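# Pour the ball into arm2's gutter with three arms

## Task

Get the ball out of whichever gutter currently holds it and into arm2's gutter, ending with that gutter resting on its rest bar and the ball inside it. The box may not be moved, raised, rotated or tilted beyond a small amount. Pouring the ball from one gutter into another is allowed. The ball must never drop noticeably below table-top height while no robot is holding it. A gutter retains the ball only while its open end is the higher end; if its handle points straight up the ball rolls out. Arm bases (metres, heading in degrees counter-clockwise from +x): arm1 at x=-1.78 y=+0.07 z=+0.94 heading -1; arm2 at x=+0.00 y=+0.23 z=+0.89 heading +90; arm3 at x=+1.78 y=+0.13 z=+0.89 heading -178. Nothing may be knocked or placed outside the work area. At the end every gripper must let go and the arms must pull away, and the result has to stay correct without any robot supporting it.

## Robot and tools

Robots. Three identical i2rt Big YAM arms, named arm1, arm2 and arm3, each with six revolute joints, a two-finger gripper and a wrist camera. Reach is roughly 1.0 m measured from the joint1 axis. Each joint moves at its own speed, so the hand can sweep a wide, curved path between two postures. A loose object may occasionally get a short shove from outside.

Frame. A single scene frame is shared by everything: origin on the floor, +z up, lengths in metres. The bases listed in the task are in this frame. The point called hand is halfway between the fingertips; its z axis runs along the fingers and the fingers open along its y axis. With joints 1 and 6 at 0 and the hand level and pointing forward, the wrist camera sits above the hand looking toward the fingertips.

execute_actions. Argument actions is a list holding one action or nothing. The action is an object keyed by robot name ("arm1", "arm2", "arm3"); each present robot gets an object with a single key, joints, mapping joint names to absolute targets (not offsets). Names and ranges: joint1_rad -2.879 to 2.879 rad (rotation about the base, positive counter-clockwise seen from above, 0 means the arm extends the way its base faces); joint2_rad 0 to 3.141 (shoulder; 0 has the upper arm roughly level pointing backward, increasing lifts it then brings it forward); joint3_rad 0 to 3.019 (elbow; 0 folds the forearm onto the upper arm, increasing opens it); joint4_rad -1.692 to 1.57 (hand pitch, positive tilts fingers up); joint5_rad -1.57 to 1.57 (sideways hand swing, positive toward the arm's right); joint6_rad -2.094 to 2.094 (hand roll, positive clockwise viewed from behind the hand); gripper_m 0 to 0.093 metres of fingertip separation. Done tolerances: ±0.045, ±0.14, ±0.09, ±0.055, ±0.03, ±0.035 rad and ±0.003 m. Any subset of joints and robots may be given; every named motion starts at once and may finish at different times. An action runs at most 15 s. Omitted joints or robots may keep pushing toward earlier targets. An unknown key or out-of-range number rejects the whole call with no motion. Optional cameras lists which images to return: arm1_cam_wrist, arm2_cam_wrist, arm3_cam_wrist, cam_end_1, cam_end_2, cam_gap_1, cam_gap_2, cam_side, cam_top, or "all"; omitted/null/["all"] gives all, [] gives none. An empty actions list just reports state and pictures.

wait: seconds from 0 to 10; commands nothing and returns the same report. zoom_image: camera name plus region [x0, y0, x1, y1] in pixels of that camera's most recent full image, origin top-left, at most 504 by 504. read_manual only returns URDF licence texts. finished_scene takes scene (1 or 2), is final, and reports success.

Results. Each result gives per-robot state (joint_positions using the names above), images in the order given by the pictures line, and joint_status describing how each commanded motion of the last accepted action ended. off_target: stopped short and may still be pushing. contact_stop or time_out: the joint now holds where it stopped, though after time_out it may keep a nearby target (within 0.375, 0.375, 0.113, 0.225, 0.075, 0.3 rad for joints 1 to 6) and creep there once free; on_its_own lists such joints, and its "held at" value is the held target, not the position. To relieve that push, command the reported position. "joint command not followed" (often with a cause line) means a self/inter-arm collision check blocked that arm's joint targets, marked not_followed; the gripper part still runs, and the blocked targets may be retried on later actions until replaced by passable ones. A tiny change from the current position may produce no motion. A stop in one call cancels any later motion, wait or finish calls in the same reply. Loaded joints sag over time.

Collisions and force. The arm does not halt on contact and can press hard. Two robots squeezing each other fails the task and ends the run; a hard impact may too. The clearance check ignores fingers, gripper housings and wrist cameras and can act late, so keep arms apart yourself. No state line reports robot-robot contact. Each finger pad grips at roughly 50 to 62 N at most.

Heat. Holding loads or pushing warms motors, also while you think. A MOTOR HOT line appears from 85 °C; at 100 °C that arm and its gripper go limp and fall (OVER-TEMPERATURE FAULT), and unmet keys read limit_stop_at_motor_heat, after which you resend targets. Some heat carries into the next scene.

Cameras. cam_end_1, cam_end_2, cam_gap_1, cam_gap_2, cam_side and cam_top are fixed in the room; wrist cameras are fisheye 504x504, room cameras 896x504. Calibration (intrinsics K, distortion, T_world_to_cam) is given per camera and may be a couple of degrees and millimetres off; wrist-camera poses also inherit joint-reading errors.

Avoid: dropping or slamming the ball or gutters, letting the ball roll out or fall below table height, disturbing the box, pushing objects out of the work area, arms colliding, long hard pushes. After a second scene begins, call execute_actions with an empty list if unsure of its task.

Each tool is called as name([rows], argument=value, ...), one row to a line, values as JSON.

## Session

execute_actions(actions=[])

Scene clock: 0.00 s.
Motor temperatures (°C, as the motors report them): arm1=[23 24 29 24 23 23] | arm2=[24 29 29 25 24 25] | arm3=[25 22 31 23 25 23]
arm1.joint_positions: joint1_rad=+0.616 joint2_rad=+0.485 joint3_rad=+1.596 joint4_rad=-1.550 joint5_rad=-0.079 joint6_rad=+0.277 gripper_m=+0.094
arm1.joint_status: not commanded
arm1.hand: x=-1.7004 y=+0.1430 z=+1.5437 quat_wxyz=(-0.472, +0.160, -0.827, -0.259) (m; scene frame)
arm2.joint_positions: joint1_rad=-0.783 joint2_rad=+0.406 joint3_rad=+1.481 joint4_rad=-1.482 joint5_rad=+0.280 joint6_rad=+0.404 gripper_m=+0.094
arm2.joint_status: not commanded
arm2.hand: x=+0.1073 y=+0.2642 z=+1.4750 quat_wxyz=(-0.515, +0.078, -0.826, -0.213) (m; scene frame)
arm3.joint_positions: joint1_rad=+0.228 joint2_rad=+0.530 joint3_rad=+1.352 joint4_rad=-1.269 joint5_rad=-0.047 joint6_rad=-0.406 gripper_m=+0.094
arm3.joint_status: not commanded
arm3.hand: x=+1.5732 y=+0.0658 z=+1.4430 quat_wxyz=(+0.019, -0.798, -0.286, +0.530) (m; scene frame)
pictures: arm1_cam_wrist, arm2_cam_wrist, arm3_cam_wrist, cam_end_1, cam_end_2, cam_gap_1, cam_gap_2, cam_side, cam_top
camera_calibration (this result's frames):
arm1_cam_wrist: T_world_to_cam=[[0.506767, -0.815072, -0.280794, 1.41293], [-0.817813, -0.351493, -0.45567, -0.636475], [0.272706, 0.460555, -0.844701, 1.82675], [0, 0, 0, 1]] pos_world=[-1.73471, 0.0866044, 1.64978]
arm2_cam_wrist: T_world_to_cam=[[0.331295, -0.903071, -0.273323, 0.607853], [-0.852715, -0.162571, -0.496435, 0.871159], [0.403882, 0.397533, -0.823921, 1.18869], [0, 0, 0, 1]] pos_world=[0.0613811, 0.218016, 1.578]
arm3_cam_wrist: T_world_to_cam=[[-0.432105, 0.835691, 0.338977, 0.13426], [0.723236, 0.545661, -0.423301, -0.556134], [-0.538715, 0.0622504, -0.840185, 2.1801], [0, 0, 0, 1]] pos_world=[1.63468, 0.0555486, 1.55076]
Images, in order (width x height): arm1_cam_wrist 504x504, arm2_cam_wrist 504x504, arm3_cam_wrist 504x504, cam_end_1 896x504, cam_end_2 896x504, cam_gap_1 896x504, cam_gap_2 896x504, cam_side 896x504, cam_top 896x504.

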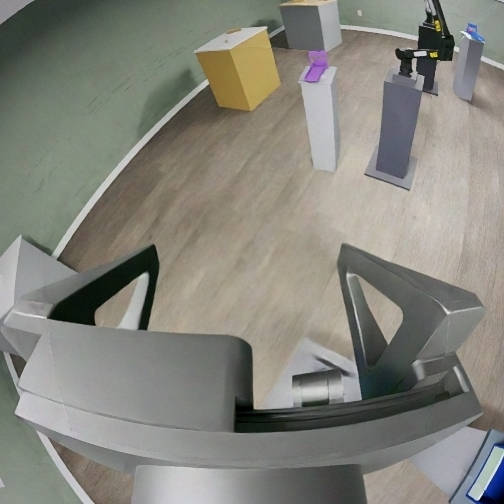

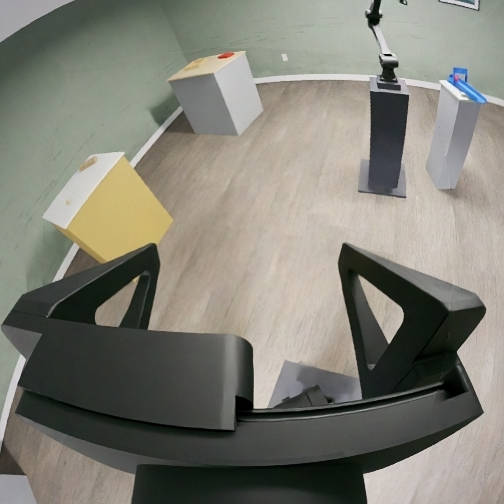

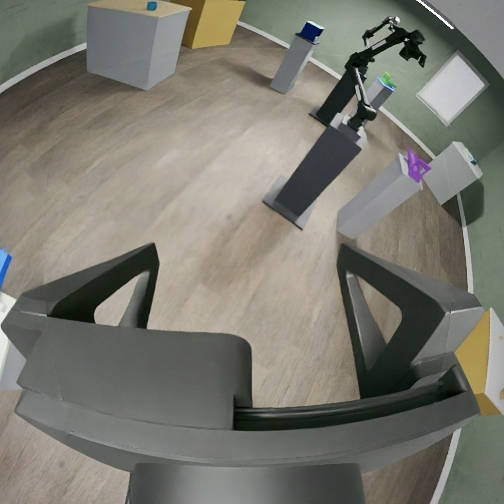

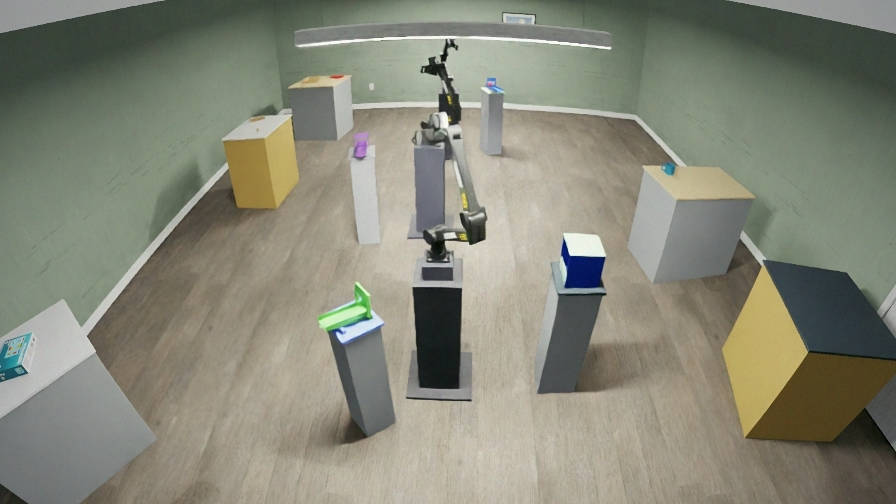

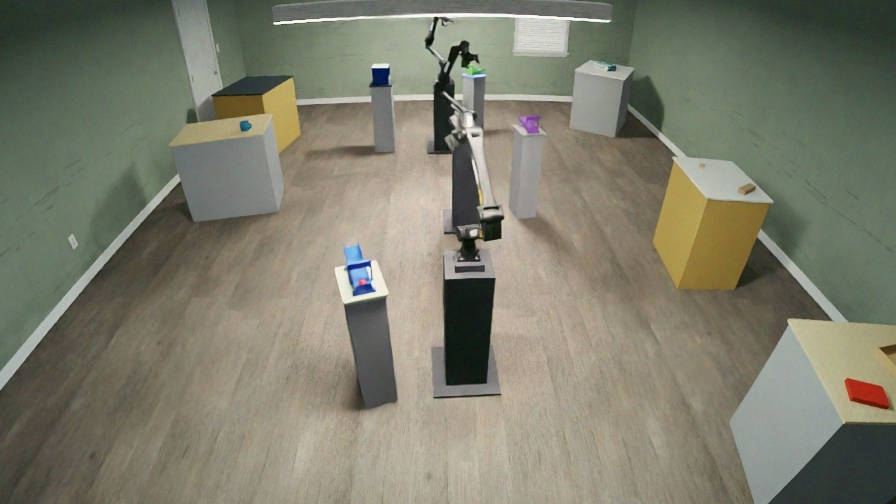

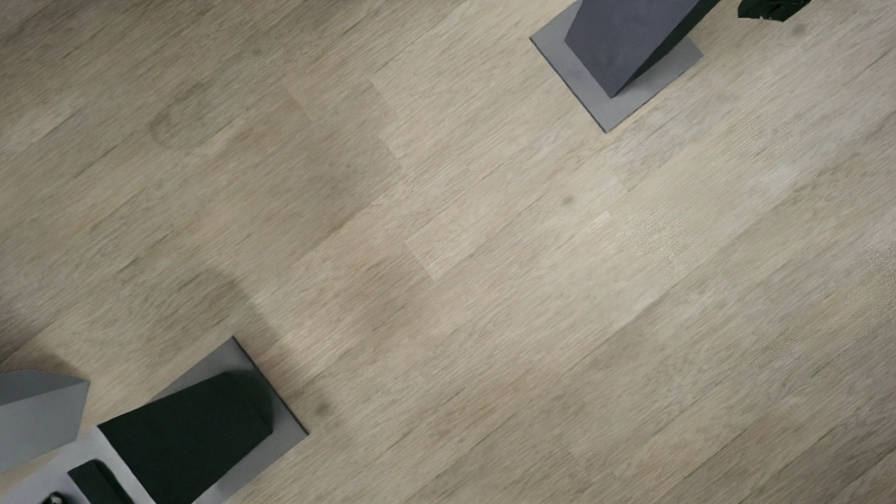

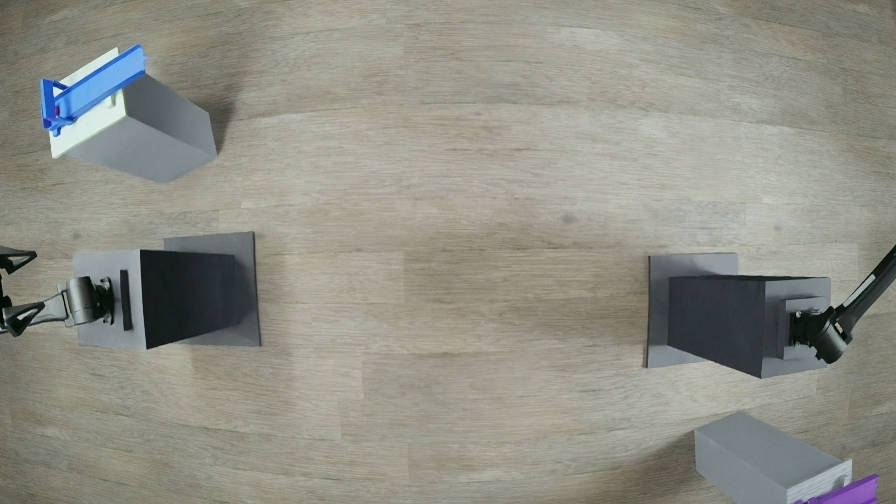

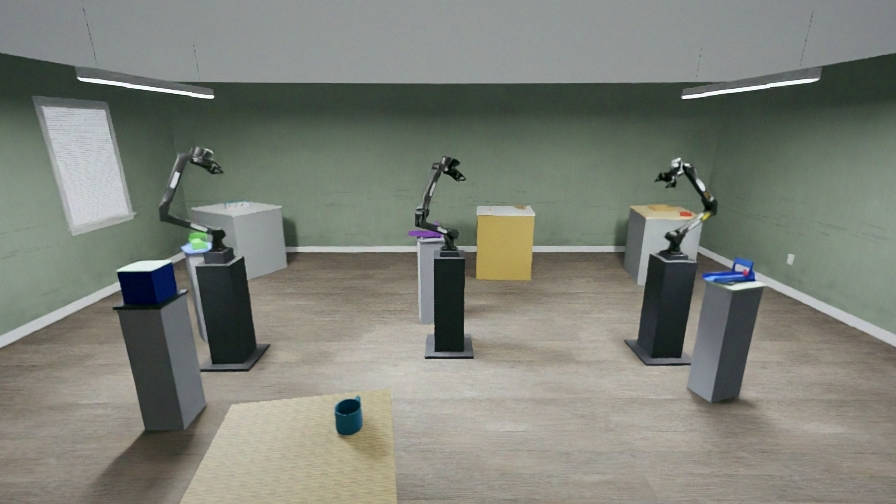

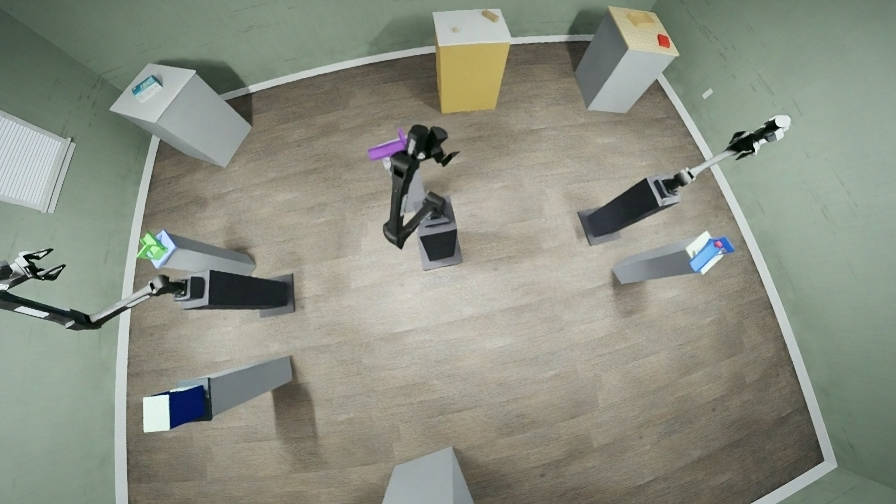

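execute_actions([
  {"arm3":{"joints":{"joint1_rad":1.73,"joint2_rad":0.974,"joint3_rad":0.935,"joint4_rad":-0.96,"joint5_rad":0,"joint6_rad":0}},"arm2":{"joints":{"joint1_rad":0.2,"joint2_rad":0.974,"joint3_rad":0.935,"joint4_rad":-0.96,"joint5_rad":0,"joint6_rad":0}}},
], cameras=["arm3_cam_wrist","arm2_cam_wrist"])

Scene clock: 8.30 s.
Motor temperatures (°C, as the motors report them): arm1=[23 24 29 25 23 23] | arm2=[24 29 31 25 24 25] | arm3=[25 22 33 23 25 23]
arm1.joint_positions: joint1_rad=+0.616 joint2_rad=+0.485 joint3_rad=+1.596 joint4_rad=-1.550 joint5_rad=-0.079 joint6_rad=+0.277 gripper_m=+0.094
arm1.joint_status: not commanded
arm1.hand: x=-1.7004 y=+0.1430 z=+1.5437 quat_wxyz=(-0.472, +0.160, -0.827, -0.259) (m; scene frame)
arm2.joint_positions: joint1_rad=+0.198 joint2_rad=+0.977 joint3_rad=+0.912 joint4_rad=-0.982 joint5_rad=+0.000 joint6_rad=+0.011 gripper_m=+0.094
arm2.joint_status: all done
arm2.hand: x=-0.0713 y=+0.5931 z=+1.1406 quat_wxyz=(-0.167, +0.742, -0.616, -0.206) (m; scene frame)
arm3.joint_positions: joint1_rad=+1.729 joint2_rad=+0.968 joint3_rad=+0.907 joint4_rad=-0.977 joint5_rad=-0.001 joint6_rad=-0.011 gripper_m=+0.094
arm3.joint_status: all done
arm3.hand: x=+1.8459 y=-0.2368 z=+1.1371 quat_wxyz=(-0.205, -0.612, -0.745, +0.167) (m; scene frame)
pictures: arm2_cam_wrist, arm3_cam_wrist
camera_calibration (this result's frames):
arm2_cam_wrist: T_world_to_cam=[[0.985627, 0.16887, 0.00481433, -0.0336383], [0.167888, -0.982273, 0.0833841, 0.503843], [0.0188101, -0.0813773, -0.996506, 1.30796], [0, 0, 0, 1]] pos_world=[-0.0760375, 0.60703, 1.26154]
arm3_cam_wrist: T_world_to_cam=[[-0.981017, -0.193877, 0.00410399, 1.75893], [-0.192791, 0.977366, 0.0871027, 0.494981], [-0.0208983, 0.084658, -0.996191, 1.31574], [0, 0, 0, 1]] pos_world=[1.84847, -0.254148, 1.26039]
Images, in order (width x height): arm2_cam_wrist 504x504, arm3_cam_wrist 504x504.

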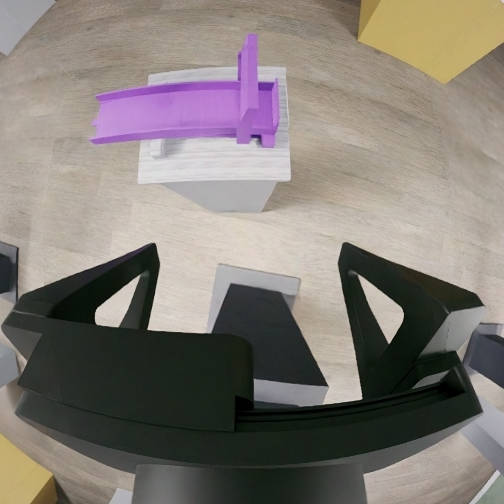

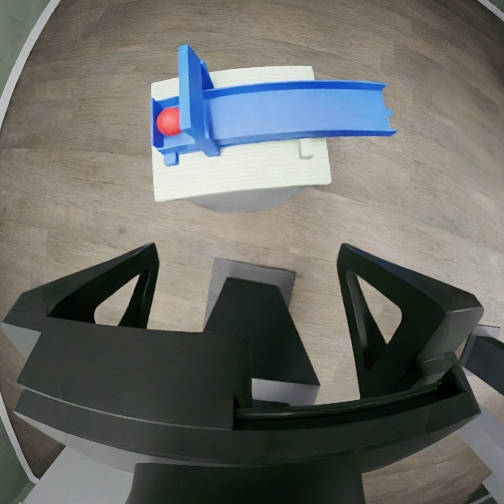

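zoom_image(camera="arm2_cam_wrist", region=[180, 20, 320, 160])

zoom_image(camera="arm3_cam_wrist", region=[130, 30, 270, 170])

Region (180, 20, 320, 160) of arm2_cam_wrist's 504x504 image, scaled by 3.600, with more detail than that image has.

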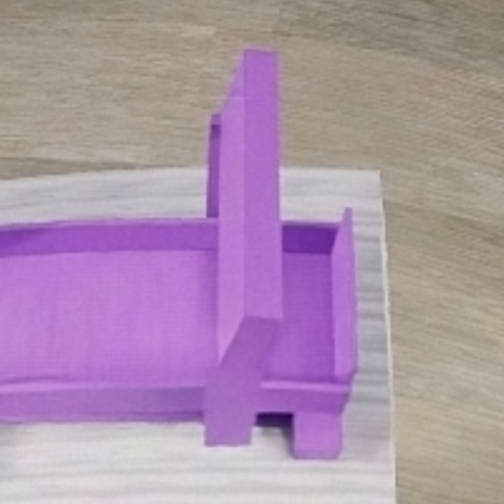

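Region (130, 30, 270, 170) of arm3_cam_wrist's 504x504 image, scaled by 3.600, with more detail than that image has.

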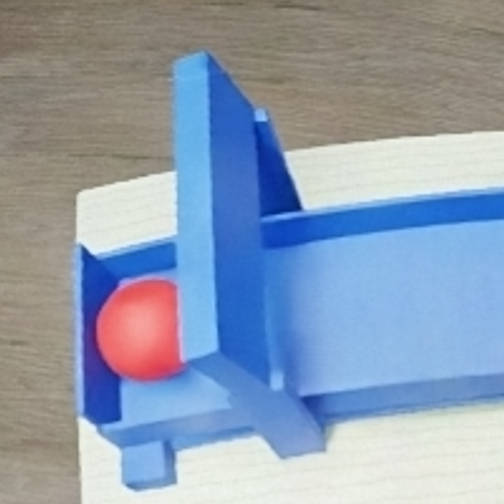

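execute_actions([
  {"arm3":{"joints":{"joint1_rad":1.853,"joint3_rad":0.60,"joint4_rad":1.0,"joint5_rad":0.02,"joint6_rad":-0.17}},"arm2":{"joints":{"joint1_rad":0.18,"joint3_rad":0.655,"joint4_rad":0.99,"joint5_rad":0.016,"joint6_rad":0.17}}},
], cameras=[])

execute_actions([
  {"arm3":{"joints":{"joint2_rad":1.575}},"arm2":{"joints":{"joint2_rad":1.61}}},
], cameras=["arm3_cam_wrist","arm2_cam_wrist"])

Scene clock: 37.83 s.
Motor temperatures (°C, as the motors report them): arm1=[23 24 30 25 23 23] | arm2=[24 29 37 26 24 25] | arm3=[25 22 37 23 25 23]
arm1.joint_positions: joint1_rad=+0.616 joint2_rad=+0.485 joint3_rad=+1.596 joint4_rad=-1.550 joint5_rad=-0.079 joint6_rad=+0.277 gripper_m=+0.094
arm1.joint_status: not commanded
arm1.hand: x=-1.7004 y=+0.1430 z=+1.5437 quat_wxyz=(-0.472, +0.160, -0.827, -0.259) (m; scene frame)
arm2.joint_positions: joint1_rad=+0.188 joint2_rad=+0.976 joint3_rad=+0.639 joint4_rad=+0.968 joint5_rad=+0.014 joint6_rad=+0.159 gripper_m=+0.094
arm2.joint_status: all done
arm2.hand: x=-0.0751 y=+0.6451 z=+1.3974 quat_wxyz=(-0.517, +0.317, -0.316, -0.730) (m; scene frame)
arm3.joint_positions: joint1_rad=+1.855 joint2_rad=+0.977 joint3_rad=+0.585 joint4_rad=+0.976 joint5_rad=+0.019 joint6_rad=-0.159 gripper_m=+0.094
arm3.joint_status: all done
arm3.hand: x=+1.9029 y=-0.2788 z=+1.3636 quat_wxyz=(-0.667, -0.257, -0.396, +0.576) (m; scene frame)
pictures: none
No camera images: the call's "cameras" was empty. Leave "cameras" out to get every camera's image.

Scene clock: 39.17 s.
Motor temperatures (°C, as the motors report them): arm1=[23 24 30 25 23 23] | arm2=[24 29 37 26 24 25] | arm3=[25 22 37 23 25 23]
arm1.joint_positions: joint1_rad=+0.616 joint2_rad=+0.485 joint3_rad=+1.596 joint4_rad=-1.550 joint5_rad=-0.079 joint6_rad=+0.277 gripper_m=+0.094
arm1.joint_status: not commanded
arm1.hand: x=-1.7004 y=+0.1430 z=+1.5437 quat_wxyz=(-0.472, +0.160, -0.827, -0.259) (m; scene frame)
arm2.joint_positions: joint1_rad=+0.188 joint2_rad=+1.617 joint3_rad=+0.639 joint4_rad=+0.977 joint5_rad=+0.014 joint6_rad=+0.159 gripper_m=+0.094
arm2.joint_status: all done
arm2.hand: x=-0.1017 y=+0.7878 z=+1.0871 quat_wxyz=(-0.413, +0.500, -0.493, -0.579) (m; scene frame)
arm3.joint_positions: joint1_rad=+1.855 joint2_rad=+1.581 joint3_rad=+0.585 joint4_rad=+0.986 joint5_rad=+0.019 joint6_rad=-0.159 gripper_m=+0.094
arm3.joint_status: all done
arm3.hand: x=+1.9428 y=-0.3957 z=+1.0773 quat_wxyz=(-0.532, -0.379, -0.600, +0.462) (m; scene frame)
pictures: arm2_cam_wrist, arm3_cam_wrist
camera_calibration (this result's frames):
arm2_cam_wrist: T_world_to_cam=[[0.973765, 0.154465, -0.167097, 0.160739], [-0.0454118, -0.587636, -0.80785, 1.34095], [-0.222977, 0.794244, -0.565205, 0.0877639], [0, 0, 0, 1]] pos_world=[-0.076058, 0.693455, 1.15975]
arm3_cam_wrist: T_world_to_cam=[[-0.947613, -0.279817, 0.154053, 1.56293], [-0.286039, 0.528711, -0.799154, 1.63256], [0.142167, -0.801354, -0.581052, 0.156912], [0, 0, 0, 1]] pos_world=[1.92572, -0.300077, 1.15507]
Images, in order (width x height): arm2_cam_wrist 504x504, arm3_cam_wrist 504x504.

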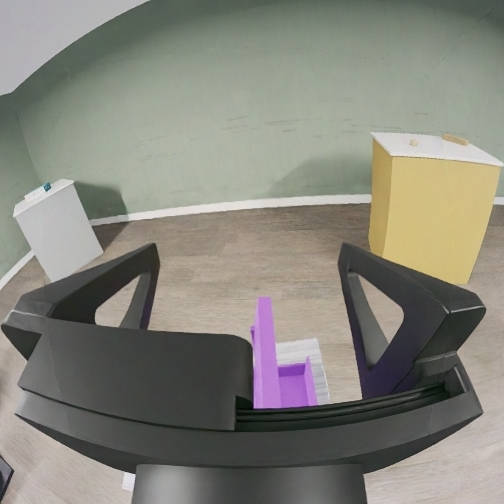

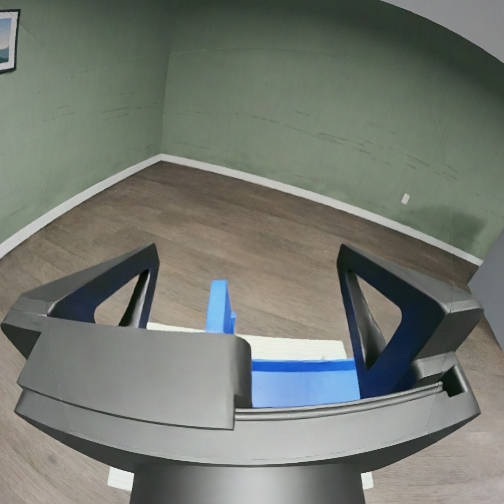

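execute_actions([
  {"arm3":{"joints":{"joint1_rad":1.878,"joint2_rad":1.75,"joint4_rad":1.19}},"arm2":{"joints":{"joint1_rad":0.172,"joint2_rad":1.78,"joint4_rad":1.17}}},
], cameras=[])

execute_actions([
  {"arm3":{"joints":{"joint2_rad":1.91,"joint4_rad":1.355}},"arm2":{"joints":{"joint2_rad":1.94,"joint4_rad":1.335}}},
], cameras=["arm3_cam_wrist","arm2_cam_wrist"])

Scene clock: 45.87 s.
Motor temperatures (°C, as the motors report them): arm1=[23 24 31 25 23 23] | arm2=[24 29 36 26 24 25] | arm3=[25 22 36 23 25 23]
arm1.joint_positions: joint1_rad=+0.616 joint2_rad=+0.485 joint3_rad=+1.596 joint4_rad=-1.550 joint5_rad=-0.079 joint6_rad=+0.277 gripper_m=+0.094
arm1.joint_status: not commanded
arm1.hand: x=-1.7004 y=+0.1430 z=+1.5437 quat_wxyz=(-0.472, +0.160, -0.827, -0.259) (m; scene frame)
arm2.joint_positions: joint1_rad=+0.179 joint2_rad=+1.793 joint3_rad=+0.639 joint4_rad=+1.144 joint5_rad=+0.014 joint6_rad=+0.159 gripper_m=+0.094
arm2.joint_status: all done
arm2.hand: x=-0.0982 y=+0.7948 z=+1.0314 quat_wxyz=(-0.414, +0.501, -0.498, -0.574) (m; scene frame)
arm3.joint_positions: joint1_rad=+1.873 joint2_rad=+1.758 joint3_rad=+0.585 joint4_rad=+1.163 joint5_rad=+0.019 joint6_rad=-0.159 gripper_m=+0.094
arm3.joint_status: all done
arm3.hand: x=+1.9540 y=-0.3983 z=+1.0270 quat_wxyz=(-0.536, -0.374, -0.603, +0.457) (m; scene frame)
pictures: none
No camera images: the call's "cameras" was empty. Leave "cameras" out to get every camera's image.

Scene clock: 46.90 s.
Motor temperatures (°C, as the motors report them): arm1=[23 24 31 25 23 23] | arm2=[24 29 36 26 24 25] | arm3=[25 22 36 23 25 23]
arm1.joint_positions: joint1_rad=+0.616 joint2_rad=+0.485 joint3_rad=+1.596 joint4_rad=-1.550 joint5_rad=-0.079 joint6_rad=+0.277 gripper_m=+0.094
arm1.joint_status: not commanded
arm1.hand: x=-1.7004 y=+0.1430 z=+1.5437 quat_wxyz=(-0.472, +0.160, -0.827, -0.259) (m; scene frame)
arm2.joint_positions: joint1_rad=+0.179 joint2_rad=+1.953 joint3_rad=+0.639 joint4_rad=+1.308 joint5_rad=+0.014 joint6_rad=+0.159 gripper_m=+0.094
arm2.joint_status: all done
arm2.hand: x=-0.0977 y=+0.7924 z=+0.9840 quat_wxyz=(-0.415, +0.500, -0.497, -0.576) (m; scene frame)
arm3.joint_positions: joint1_rad=+1.873 joint2_rad=+1.918 joint3_rad=+0.585 joint4_rad=+1.328 joint5_rad=+0.019 joint6_rad=-0.159 gripper_m=+0.094
arm3.joint_status: all done
arm3.hand: x=+1.9535 y=-0.3960 z=+0.9830 quat_wxyz=(-0.537, -0.373, -0.602, +0.459) (m; scene frame)
pictures: arm2_cam_wrist, arm3_cam_wrist
camera_calibration (this result's frames):
arm2_cam_wrist: T_world_to_cam=[[0.975168, 0.145405, -0.167046, 0.146126], [-0.0496648, -0.591484, -0.804785, 1.26018], [-0.215825, 0.793097, -0.569575, 0.0326485], [0, 0, 0, 1]] pos_world=[-0.0728642, 0.698236, 1.05718]
arm3_cam_wrist: T_world_to_cam=[[-0.942926, -0.295263, 0.153981, 1.57235], [-0.293779, 0.519867, -0.802142, 1.575], [0.156793, -0.801597, -0.576939, 0.0676968], [0, 0, 0, 1]] pos_world=[1.9347, -0.300269, 1.06032]
Images, in order (width x height): arm2_cam_wrist 504x504, arm3_cam_wrist 504x504.

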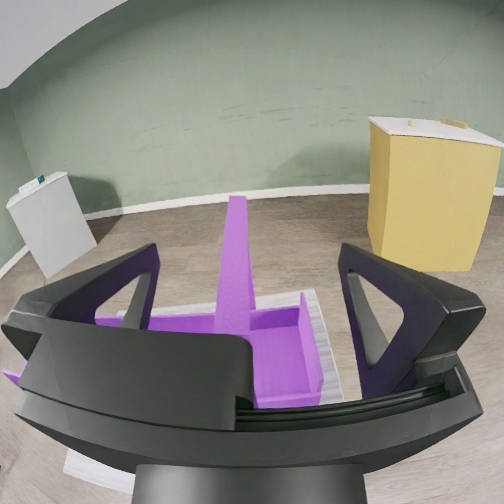

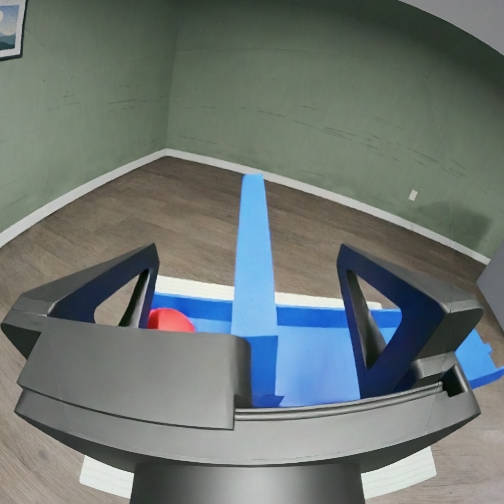

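execute_actions([
  {"arm3":{"joints":{"gripper_m":0.0}},"arm2":{"joints":{"joint1_rad":0.19,"joint2_rad":1.975,"joint4_rad":1.37}}},
], cameras=[])

execute_actions([
  {"arm2":{"joints":{"gripper_m":0.0}},"arm3":{"joints":{"joint2_rad":1.76,"joint4_rad":1.17}}},
], cameras=["arm2_cam_wrist"])

Scene clock: 52.87 s.
Motor temperatures (°C, as the motors report them): arm1=[23 24 31 25 23 23] | arm2=[24 30 35 26 24 25] | arm3=[25 23 35 23 25 23]
arm1.joint_positions: joint1_rad=+0.616 joint2_rad=+0.485 joint3_rad=+1.596 joint4_rad=-1.550 joint5_rad=-0.079 joint6_rad=+0.277 gripper_m=+0.094
arm1.joint_status: not commanded
arm1.hand: x=-1.7004 y=+0.1430 z=+1.5437 quat_wxyz=(-0.472, +0.160, -0.827, -0.259) (m; scene frame)
arm2.joint_positions: joint1_rad=+0.181 joint2_rad=+1.969 joint3_rad=+0.639 joint4_rad=+1.343 joint5_rad=+0.014 joint6_rad=+0.159 gripper_m=+0.094
arm2.joint_status: all done
arm2.hand: x=-0.0986 y=+0.7915 z=+0.9838 quat_wxyz=(-0.418, +0.495, -0.492, -0.581) (m; scene frame)
arm3.joint_positions: joint1_rad=+1.873 joint2_rad=+1.918 joint3_rad=+0.585 joint4_rad=+1.330 joint5_rad=+0.021 joint6_rad=-0.159 gripper_m=+0.014
arm3.joint_status: gripper_m off_target (ended at +0.014, target +0.000)
arm3.hand: x=+1.9535 y=-0.3960 z=+0.9835 quat_wxyz=(-0.538, -0.373, -0.601, +0.459) (m; scene frame)
pictures: none
No camera images: the call's "cameras" was empty. Leave "cameras" out to get every camera's image.

Scene clock: 53.83 s.
Motor temperatures (°C, as the motors report them): arm1=[23 24 31 25 23 23] | arm2=[24 30 34 26 24 25] | arm3=[25 23 35 23 25 23]
arm1.joint_positions: joint1_rad=+0.616 joint2_rad=+0.485 joint3_rad=+1.596 joint4_rad=-1.550 joint5_rad=-0.079 joint6_rad=+0.277 gripper_m=+0.094
arm1.joint_status: not commanded
arm1.hand: x=-1.7004 y=+0.1430 z=+1.5437 quat_wxyz=(-0.472, +0.160, -0.827, -0.259) (m; scene frame)
arm2.joint_positions: joint1_rad=+0.184 joint2_rad=+1.969 joint3_rad=+0.639 joint4_rad=+1.351 joint5_rad=+0.014 joint6_rad=+0.176 gripper_m=+0.012
arm2.joint_status: gripper_m off_target (ended at +0.012, target +0.000)
arm2.hand: x=-0.1001 y=+0.7912 z=+0.9857 quat_wxyz=(-0.413, +0.490, -0.493, -0.588) (m; scene frame)
arm3.joint_positions: joint1_rad=+1.873 joint2_rad=+1.765 joint3_rad=+0.585 joint4_rad=+1.175 joint5_rad=+0.021 joint6_rad=-0.159 gripper_m=+0.014
arm3.joint_status: all done
arm3.hand: x=+1.9540 y=-0.3984 z=+1.0263 quat_wxyz=(-0.537, -0.373, -0.602, +0.459) (m; scene frame)
pictures: arm2_cam_wrist
camera_calibration (this result's frames):
arm2_cam_wrist: T_world_to_cam=[[0.970551, 0.154326, -0.184974, 0.159108], [-0.0646526, -0.572811, -0.817134, 1.25662], [-0.23206, 0.805029, -0.545964, -0.000242998], [0, 0, 0, 1]] pos_world=[-0.0732351, 0.695445, 1.05612]
Images, in order (width x height): arm2_cam_wrist 504x504.

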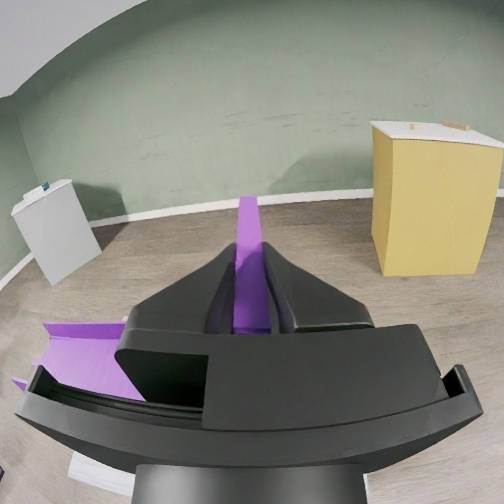

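execute_actions([
  {"arm3":{"joints":{"joint2_rad":1.575,"joint3_rad":0.61,"joint4_rad":0.98,"joint6_rad":-0.47}},"arm2":{"joints":{"joint2_rad":1.79,"joint4_rad":1.16}}},
], cameras=[])

execute_actions([
  {"arm3":{"joints":{"joint1_rad":0.257,"joint2_rad":1.45,"joint3_rad":0.73,"joint4_rad":0.77}},"arm2":{"joints":{"joint1_rad":-1.944,"joint2_rad":1.55,"joint4_rad":0.92,"joint5_rad":1.198,"joint6_rad":0.32}}},
], cameras=[])

execute_actions([
  {"arm3":{"joints":{"joint2_rad":1.334,"joint3_rad":0.82,"joint4_rad":0.564}},"arm2":{"joints":{"joint2_rad":1.95,"joint3_rad":1.28,"joint4_rad":0.72}}},
], cameras=[])

execute_actions([
  {"arm3":{"joints":{"joint2_rad":1.51,"joint3_rad":1.04,"joint4_rad":0.54}},"arm2":{"joints":{"joint2_rad":2.36,"joint3_rad":2.05,"joint4_rad":0.46}}},
], cameras=["cam_side","cam_gap_2"])

Scene clock: 79.53 s.
Motor temperatures (°C, as the motors report them): arm1=[23 24 31 25 23 23] | arm2=[24 30 32 26 24 25] | arm3=[25 23 34 23 25 23]
arm1.joint_positions: joint1_rad=+0.616 joint2_rad=+0.485 joint3_rad=+1.596 joint4_rad=-1.550 joint5_rad=-0.079 joint6_rad=+0.277 gripper_m=+0.094
arm1.joint_status: not commanded
arm1.hand: x=-1.7004 y=+0.1430 z=+1.5437 quat_wxyz=(-0.472, +0.160, -0.827, -0.259) (m; scene frame)
arm2.joint_positions: joint1_rad=+0.184 joint2_rad=+1.799 joint3_rad=+0.639 joint4_rad=+1.162 joint5_rad=+0.014 joint6_rad=+0.173 gripper_m=+0.011
arm2.joint_status: all done
arm2.hand: x=-0.1006 y=+0.7944 z=+1.0324 quat_wxyz=(-0.411, +0.495, -0.498, -0.582) (m; scene frame)
arm3.joint_positions: joint1_rad=+1.873 joint2_rad=+1.579 joint3_rad=+0.585 joint4_rad=+0.984 joint5_rad=+0.021 joint6_rad=-0.447 gripper_m=+0.014
arm3.joint_status: all done
arm3.hand: x=+1.9517 y=-0.3927 z=+1.0781 quat_wxyz=(-0.465, -0.284, -0.650, +0.530) (m; scene frame)
pictures: none
No camera images: the call's "cameras" was empty. Leave "cameras" out to get every camera's image.

Scene clock: 81.63 s.
Motor temperatures (°C, as the motors report them): arm1=[23 24 31 25 23 23] | arm2=[24 30 32 26 24 25] | arm3=[25 23 34 23 25 23]
arm1.joint_positions: joint1_rad=+0.616 joint2_rad=+0.485 joint3_rad=+1.596 joint4_rad=-1.550 joint5_rad=-0.079 joint6_rad=+0.277 gripper_m=+0.094
arm1.joint_status: not commanded
arm1.hand: x=-1.7004 y=+0.1430 z=+1.5437 quat_wxyz=(-0.472, +0.160, -0.827, -0.259) (m; scene frame)
arm2.joint_positions: joint1_rad=-1.949 joint2_rad=+1.560 joint3_rad=+0.639 joint4_rad=+0.922 joint5_rad=+1.197 joint6_rad=+0.300 gripper_m=+0.011
arm2.joint_status: all done
arm2.hand: x=+0.3622 y=-0.0869 z=+1.0928 quat_wxyz=(-0.564, -0.574, -0.421, +0.419) (m; scene frame)
arm3.joint_positions: joint1_rad=+0.251 joint2_rad=+1.464 joint3_rad=+0.700 joint4_rad=+0.774 joint5_rad=+0.022 joint6_rad=-0.449 gripper_m=+0.014
arm3.joint_status: all done
arm3.hand: x=+1.2281 y=-0.0265 z=+1.1383 quat_wxyz=(+0.067, -0.663, -0.243, +0.705) (m; scene frame)
pictures: none
No camera images: the call's "cameras" was empty. Leave "cameras" out to get every camera's image.

Scene clock: 82.97 s.
Motor temperatures (°C, as the motors report them): arm1=[23 24 31 25 23 23] | arm2=[24 30 33 26 24 25] | arm3=[25 23 35 23 25 23]
arm1.joint_positions: joint1_rad=+0.616 joint2_rad=+0.485 joint3_rad=+1.596 joint4_rad=-1.550 joint5_rad=-0.079 joint6_rad=+0.277 gripper_m=+0.094
arm1.joint_status: not commanded
arm1.hand: x=-1.7004 y=+0.1430 z=+1.5437 quat_wxyz=(-0.472, +0.160, -0.827, -0.259) (m; scene frame)
arm2.joint_positions: joint1_rad=-1.949 joint2_rad=+1.975 joint3_rad=+1.232 joint4_rad=+0.720 joint5_rad=+1.196 joint6_rad=+0.301 gripper_m=+0.011
arm2.joint_status: all done
arm2.hand: x=+0.5460 y=-0.1600 z=+1.0763 quat_wxyz=(-0.558, -0.572, -0.428, +0.423) (m; scene frame)
arm3.joint_positions: joint1_rad=+0.251 joint2_rad=+1.340 joint3_rad=+0.770 joint4_rad=+0.568 joint5_rad=+0.022 joint6_rad=-0.449 gripper_m=+0.014
arm3.joint_status: all done
arm3.hand: x=+1.2295 y=-0.0259 z=+1.1940 quat_wxyz=(+0.067, -0.667, -0.245, +0.700) (m; scene frame)
pictures: none
No camera images: the call's "cameras" was empty. Leave "cameras" out to get every camera's image.

Scene clock: 84.57 s.
Motor temperatures (°C, as the motors report them): arm1=[23 24 31 25 23 23] | arm2=[24 31 34 26 24 25] | arm3=[25 23 36 23 25 23]
arm1.joint_positions: joint1_rad=+0.616 joint2_rad=+0.485 joint3_rad=+1.596 joint4_rad=-1.550 joint5_rad=-0.079 joint6_rad=+0.277 gripper_m=+0.094
arm1.joint_status: not commanded
arm1.hand: x=-1.7004 y=+0.1430 z=+1.5437 quat_wxyz=(-0.472, +0.160, -0.827, -0.259) (m; scene frame)
arm2.joint_positions: joint1_rad=-1.949 joint2_rad=+2.375 joint3_rad=+1.994 joint4_rad=+0.454 joint5_rad=+1.196 joint6_rad=+0.302 gripper_m=+0.011
arm2.joint_status: all done
arm2.hand: x=+0.7146 y=-0.2275 z=+1.0970 quat_wxyz=(-0.586, -0.580, -0.395, +0.404) (m; scene frame)
arm3.joint_positions: joint1_rad=+0.251 joint2_rad=+1.536 joint3_rad=+0.974 joint4_rad=+0.544 joint5_rad=+0.021 joint6_rad=-0.449 gripper_m=+0.014
arm3.joint_status: all done
arm3.hand: x=+1.1557 y=-0.0471 z=+1.1887 quat_wxyz=(+0.066, -0.672, -0.247, +0.695) (m; scene frame)
pictures: cam_gap_2, cam_side
Images, in order (width x height): cam_gap_2 896x504, cam_side 896x504.

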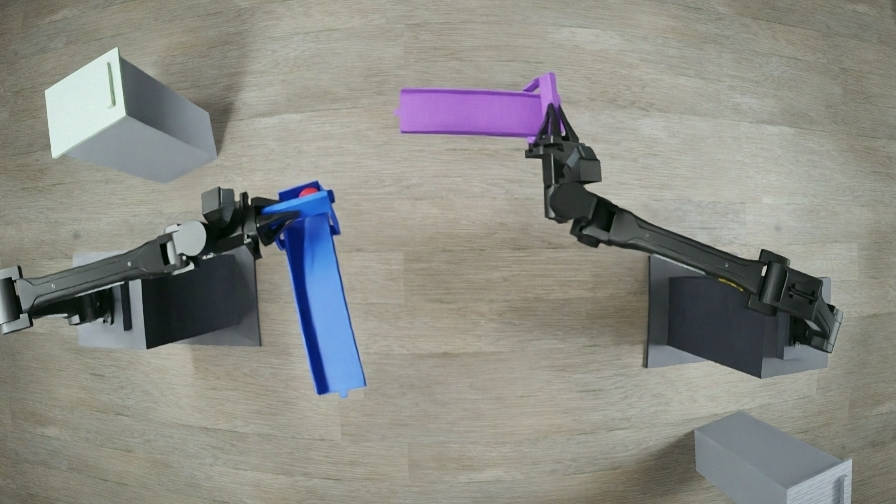

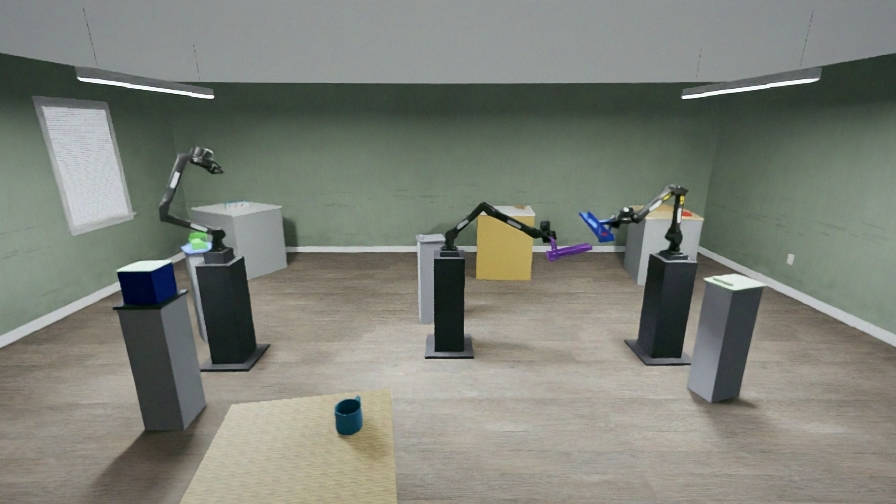

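execute_actions([
  {"arm3":{"joints":{"joint2_rad":1.68,"joint3_rad":1.26,"joint4_rad":0.52,"joint5_rad":-1.28}},"arm2":{"joints":{"joint2_rad":2.41}}},
], cameras=[])

execute_actions([
  {"arm3":{"joints":{"joint2_rad":1.795,"joint3_rad":1.425,"joint4_rad":0.47}}},
], cameras=[])

execute_actions([
  {"arm3":{"joints":{"joint2_rad":1.915,"joint3_rad":1.62,"joint4_rad":0.40,"joint6_rad":-0.22}}},
], cameras=["cam_side","cam_gap_2"])

zoom_image(camera="cam_side", region=[510, 190, 650, 280])

zoom_image(camera="cam_gap_2", region=[200, 20, 600, 220])

Scene clock: 91.37 s.
Motor temperatures (°C, as the motors report them): arm1=[23 24 31 25 23 23] | arm2=[24 33 37 26 24 25] | arm3=[25 24 38 23 25 23]
arm1.joint_positions: joint1_rad=+0.616 joint2_rad=+0.485 joint3_rad=+1.596 joint4_rad=-1.550 joint5_rad=-0.079 joint6_rad=+0.277 gripper_m=+0.094
arm1.joint_status: not commanded
arm1.hand: x=-1.7004 y=+0.1430 z=+1.5437 quat_wxyz=(-0.472, +0.160, -0.827, -0.259) (m; scene frame)
arm2.joint_positions: joint1_rad=-1.949 joint2_rad=+2.435 joint3_rad=+1.994 joint4_rad=+0.454 joint5_rad=+1.196 joint6_rad=+0.302 gripper_m=+0.011
arm2.joint_status: all done
arm2.hand: x=+0.7177 y=-0.2282 z=+1.0480 quat_wxyz=(-0.569, -0.575, -0.416, +0.416) (m; scene frame)
arm3.joint_positions: joint1_rad=+0.253 joint2_rad=+1.701 joint3_rad=+1.194 joint4_rad=+0.522 joint5_rad=-1.278 joint6_rad=-0.450 gripper_m=+0.014
arm3.joint_status: all done
arm3.hand: x=+1.2500 y=-0.1960 z=+1.2000 quat_wxyz=(-0.371, -0.377, -0.596, +0.604) (m; scene frame)
pictures: none
No camera images: the call's "cameras" was empty. Leave "cameras" out to get every camera's image.

Scene clock: 92.20 s.
Motor temperatures (°C, as the motors report them): arm1=[23 24 31 25 23 23] | arm2=[24 33 37 26 24 25] | arm3=[25 24 38 23 25 23]
arm1.joint_positions: joint1_rad=+0.616 joint2_rad=+0.485 joint3_rad=+1.596 joint4_rad=-1.550 joint5_rad=-0.079 joint6_rad=+0.277 gripper_m=+0.094
arm1.joint_status: not commanded
arm1.hand: x=-1.7004 y=+0.1430 z=+1.5437 quat_wxyz=(-0.472, +0.160, -0.827, -0.259) (m; scene frame)
arm2.joint_positions: joint1_rad=-1.949 joint2_rad=+2.435 joint3_rad=+1.994 joint4_rad=+0.454 joint5_rad=+1.196 joint6_rad=+0.302 gripper_m=+0.011
arm2.joint_status: not commanded
arm2.hand: x=+0.7177 y=-0.2282 z=+1.0480 quat_wxyz=(-0.569, -0.575, -0.416, +0.416) (m; scene frame)
arm3.joint_positions: joint1_rad=+0.253 joint2_rad=+1.809 joint3_rad=+1.360 joint4_rad=+0.476 joint5_rad=-1.279 joint6_rad=-0.450 gripper_m=+0.014
arm3.joint_status: all done
arm3.hand: x=+1.2029 y=-0.2096 z=+1.2060 quat_wxyz=(-0.368, -0.372, -0.598, +0.607) (m; scene frame)
pictures: none
No camera images: the call's "cameras" was empty. Leave "cameras" out to get every camera's image.

Scene clock: 93.43 s.
Motor temperatures (°C, as the motors report them): arm1=[23 24 31 25 23 23] | arm2=[24 34 38 26 24 25] | arm3=[25 24 38 23 25 23]
arm1.joint_positions: joint1_rad=+0.616 joint2_rad=+0.485 joint3_rad=+1.596 joint4_rad=-1.550 joint5_rad=-0.079 joint6_rad=+0.277 gripper_m=+0.094
arm1.joint_status: not commanded
arm1.hand: x=-1.7004 y=+0.1430 z=+1.5437 quat_wxyz=(-0.472, +0.160, -0.827, -0.259) (m; scene frame)
arm2.joint_positions: joint1_rad=-1.949 joint2_rad=+2.435 joint3_rad=+1.994 joint4_rad=+0.454 joint5_rad=+1.196 joint6_rad=+0.302 gripper_m=+0.011
arm2.joint_status: not commanded
arm2.hand: x=+0.7177 y=-0.2282 z=+1.0480 quat_wxyz=(-0.569, -0.575, -0.416, +0.416) (m; scene frame)
arm3.joint_positions: joint1_rad=+0.253 joint2_rad=+1.935 joint3_rad=+1.552 joint4_rad=+0.407 joint5_rad=-1.279 joint6_rad=-0.223 gripper_m=+0.014
arm3.joint_status: all done
arm3.hand: x=+1.1520 y=-0.2242 z=+1.2060 quat_wxyz=(-0.435, -0.439, -0.551, +0.561) (m; scene frame)
pictures: cam_gap_2, cam_side
Images, in order (width x height): cam_gap_2 896x504, cam_side 896x504.

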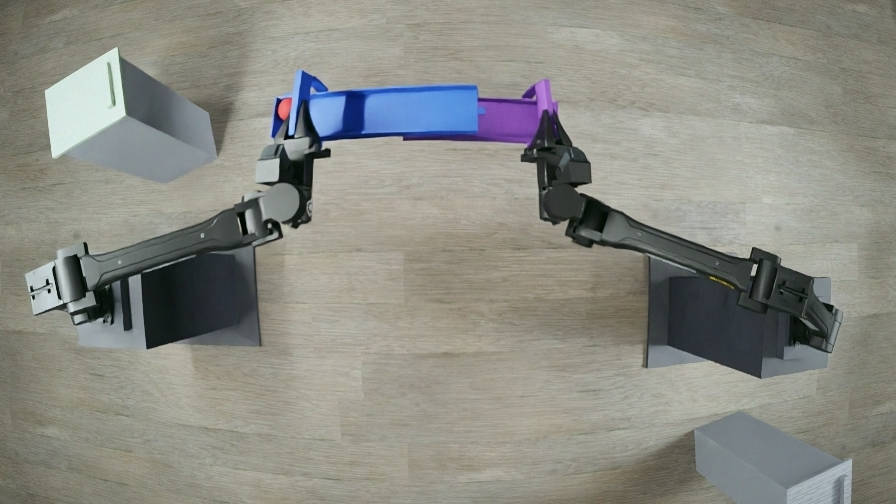

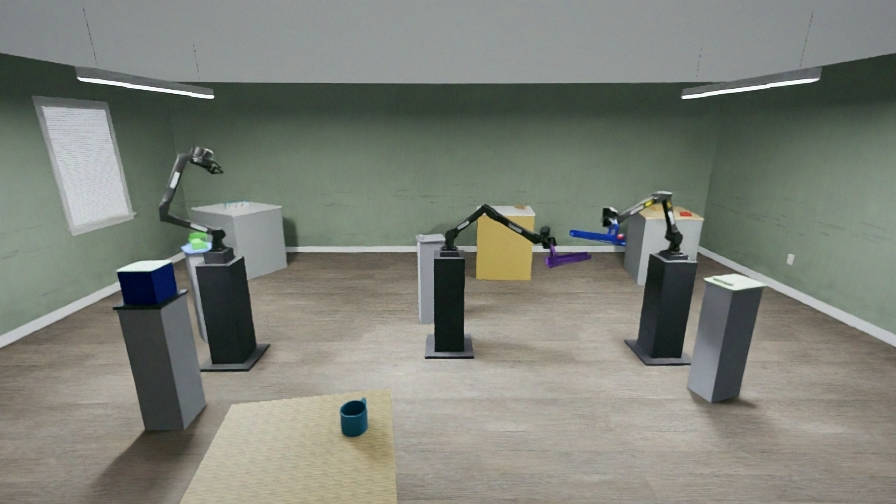

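Region (510, 190, 650, 280) of cam_side's 896x504 image, scaled by 3.600, with more detail than that image has; it fills the top 324 rows of this view, and the rest is white.

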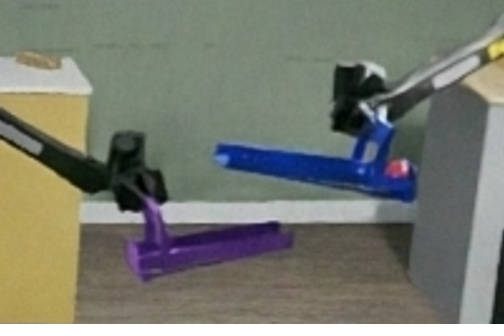

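Region (200, 20, 600, 220) of cam_gap_2's 896x504 image, scaled by 1.260, with more detail than that image has.

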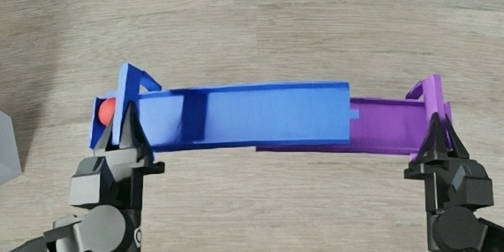

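execute_actions([
  {"arm3":{"joints":{"joint1_rad":0.278,"joint6_rad":-0.13}},"arm2":{"joints":{"joint2_rad":2.37}}},
], cameras=["cam_side","cam_gap_2"])

zoom_image(camera="cam_side", region=[510, 190, 650, 280])

zoom_image(camera="cam_gap_2", region=[200, 20, 600, 220])

Scene clock: 103.63 s.
Motor temperatures (°C, as the motors report them): arm1=[23 24 31 25 23 23] | arm2=[24 36 40 26 24 25] | arm3=[25 25 41 23 25 23]
arm1.joint_positions: joint1_rad=+0.616 joint2_rad=+0.485 joint3_rad=+1.596 joint4_rad=-1.550 joint5_rad=-0.079 joint6_rad=+0.277 gripper_m=+0.094
arm1.joint_status: not commanded
arm1.hand: x=-1.7004 y=+0.1430 z=+1.5437 quat_wxyz=(-0.472, +0.160, -0.827, -0.259) (m; scene frame)
arm2.joint_positions: joint1_rad=-1.949 joint2_rad=+2.416 joint3_rad=+1.994 joint4_rad=+0.454 joint5_rad=+1.196 joint6_rad=+0.302 gripper_m=+0.011
arm2.joint_status: all done
arm2.hand: x=+0.7170 y=-0.2281 z=+1.0638 quat_wxyz=(-0.574, -0.577, -0.409, +0.412) (m; scene frame)
arm3.joint_positions: joint1_rad=+0.277 joint2_rad=+1.935 joint3_rad=+1.552 joint4_rad=+0.407 joint5_rad=-1.279 joint6_rad=-0.135 gripper_m=+0.014
arm3.joint_status: all done
arm3.hand: x=+1.1606 y=-0.2392 z=+1.2061 quat_wxyz=(-0.466, -0.456, -0.537, +0.535) (m; scene frame)
pictures: cam_gap_2, cam_side
Images, in order (width x height): cam_gap_2 896x504, cam_side 896x504.

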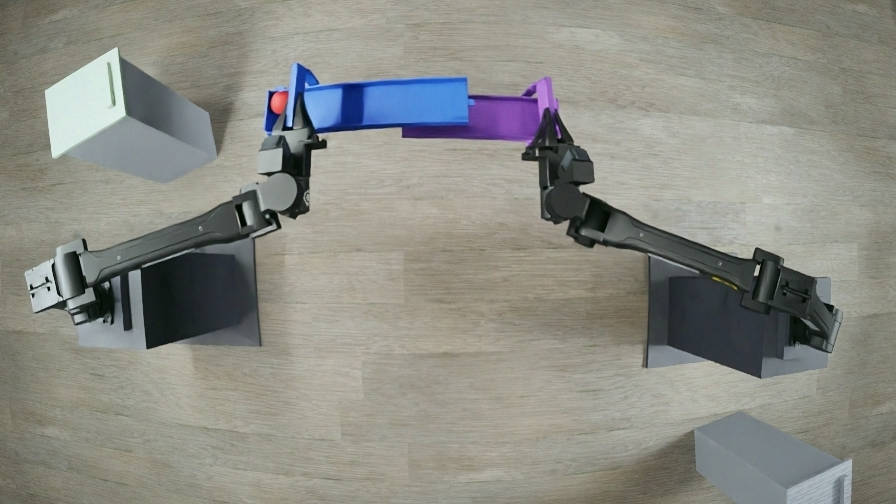

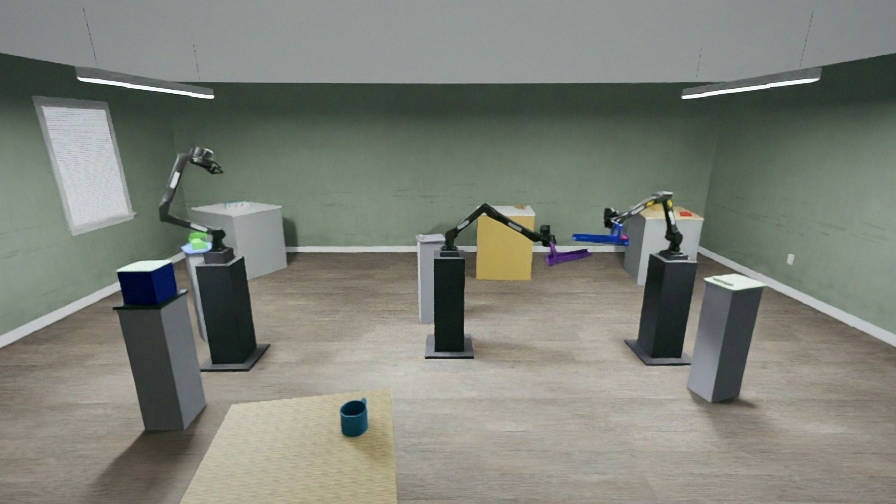

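Region (510, 190, 650, 280) of cam_side's 896x504 image, scaled by 3.600, with more detail than that image has; it fills the top 324 rows of this view, and the rest is white.

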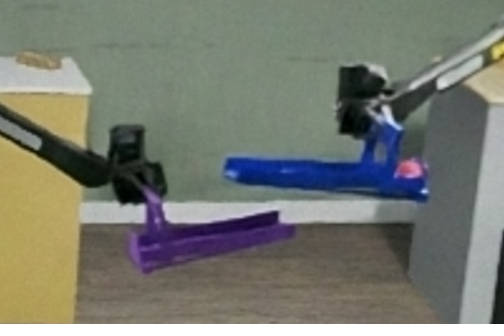

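Region (200, 20, 600, 220) of cam_gap_2's 896x504 image, scaled by 1.260, with more detail than that image has.

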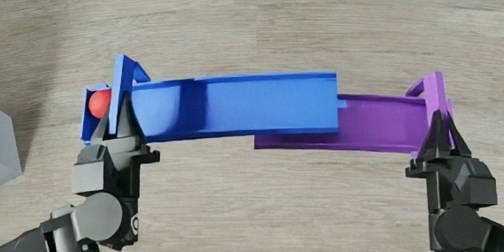

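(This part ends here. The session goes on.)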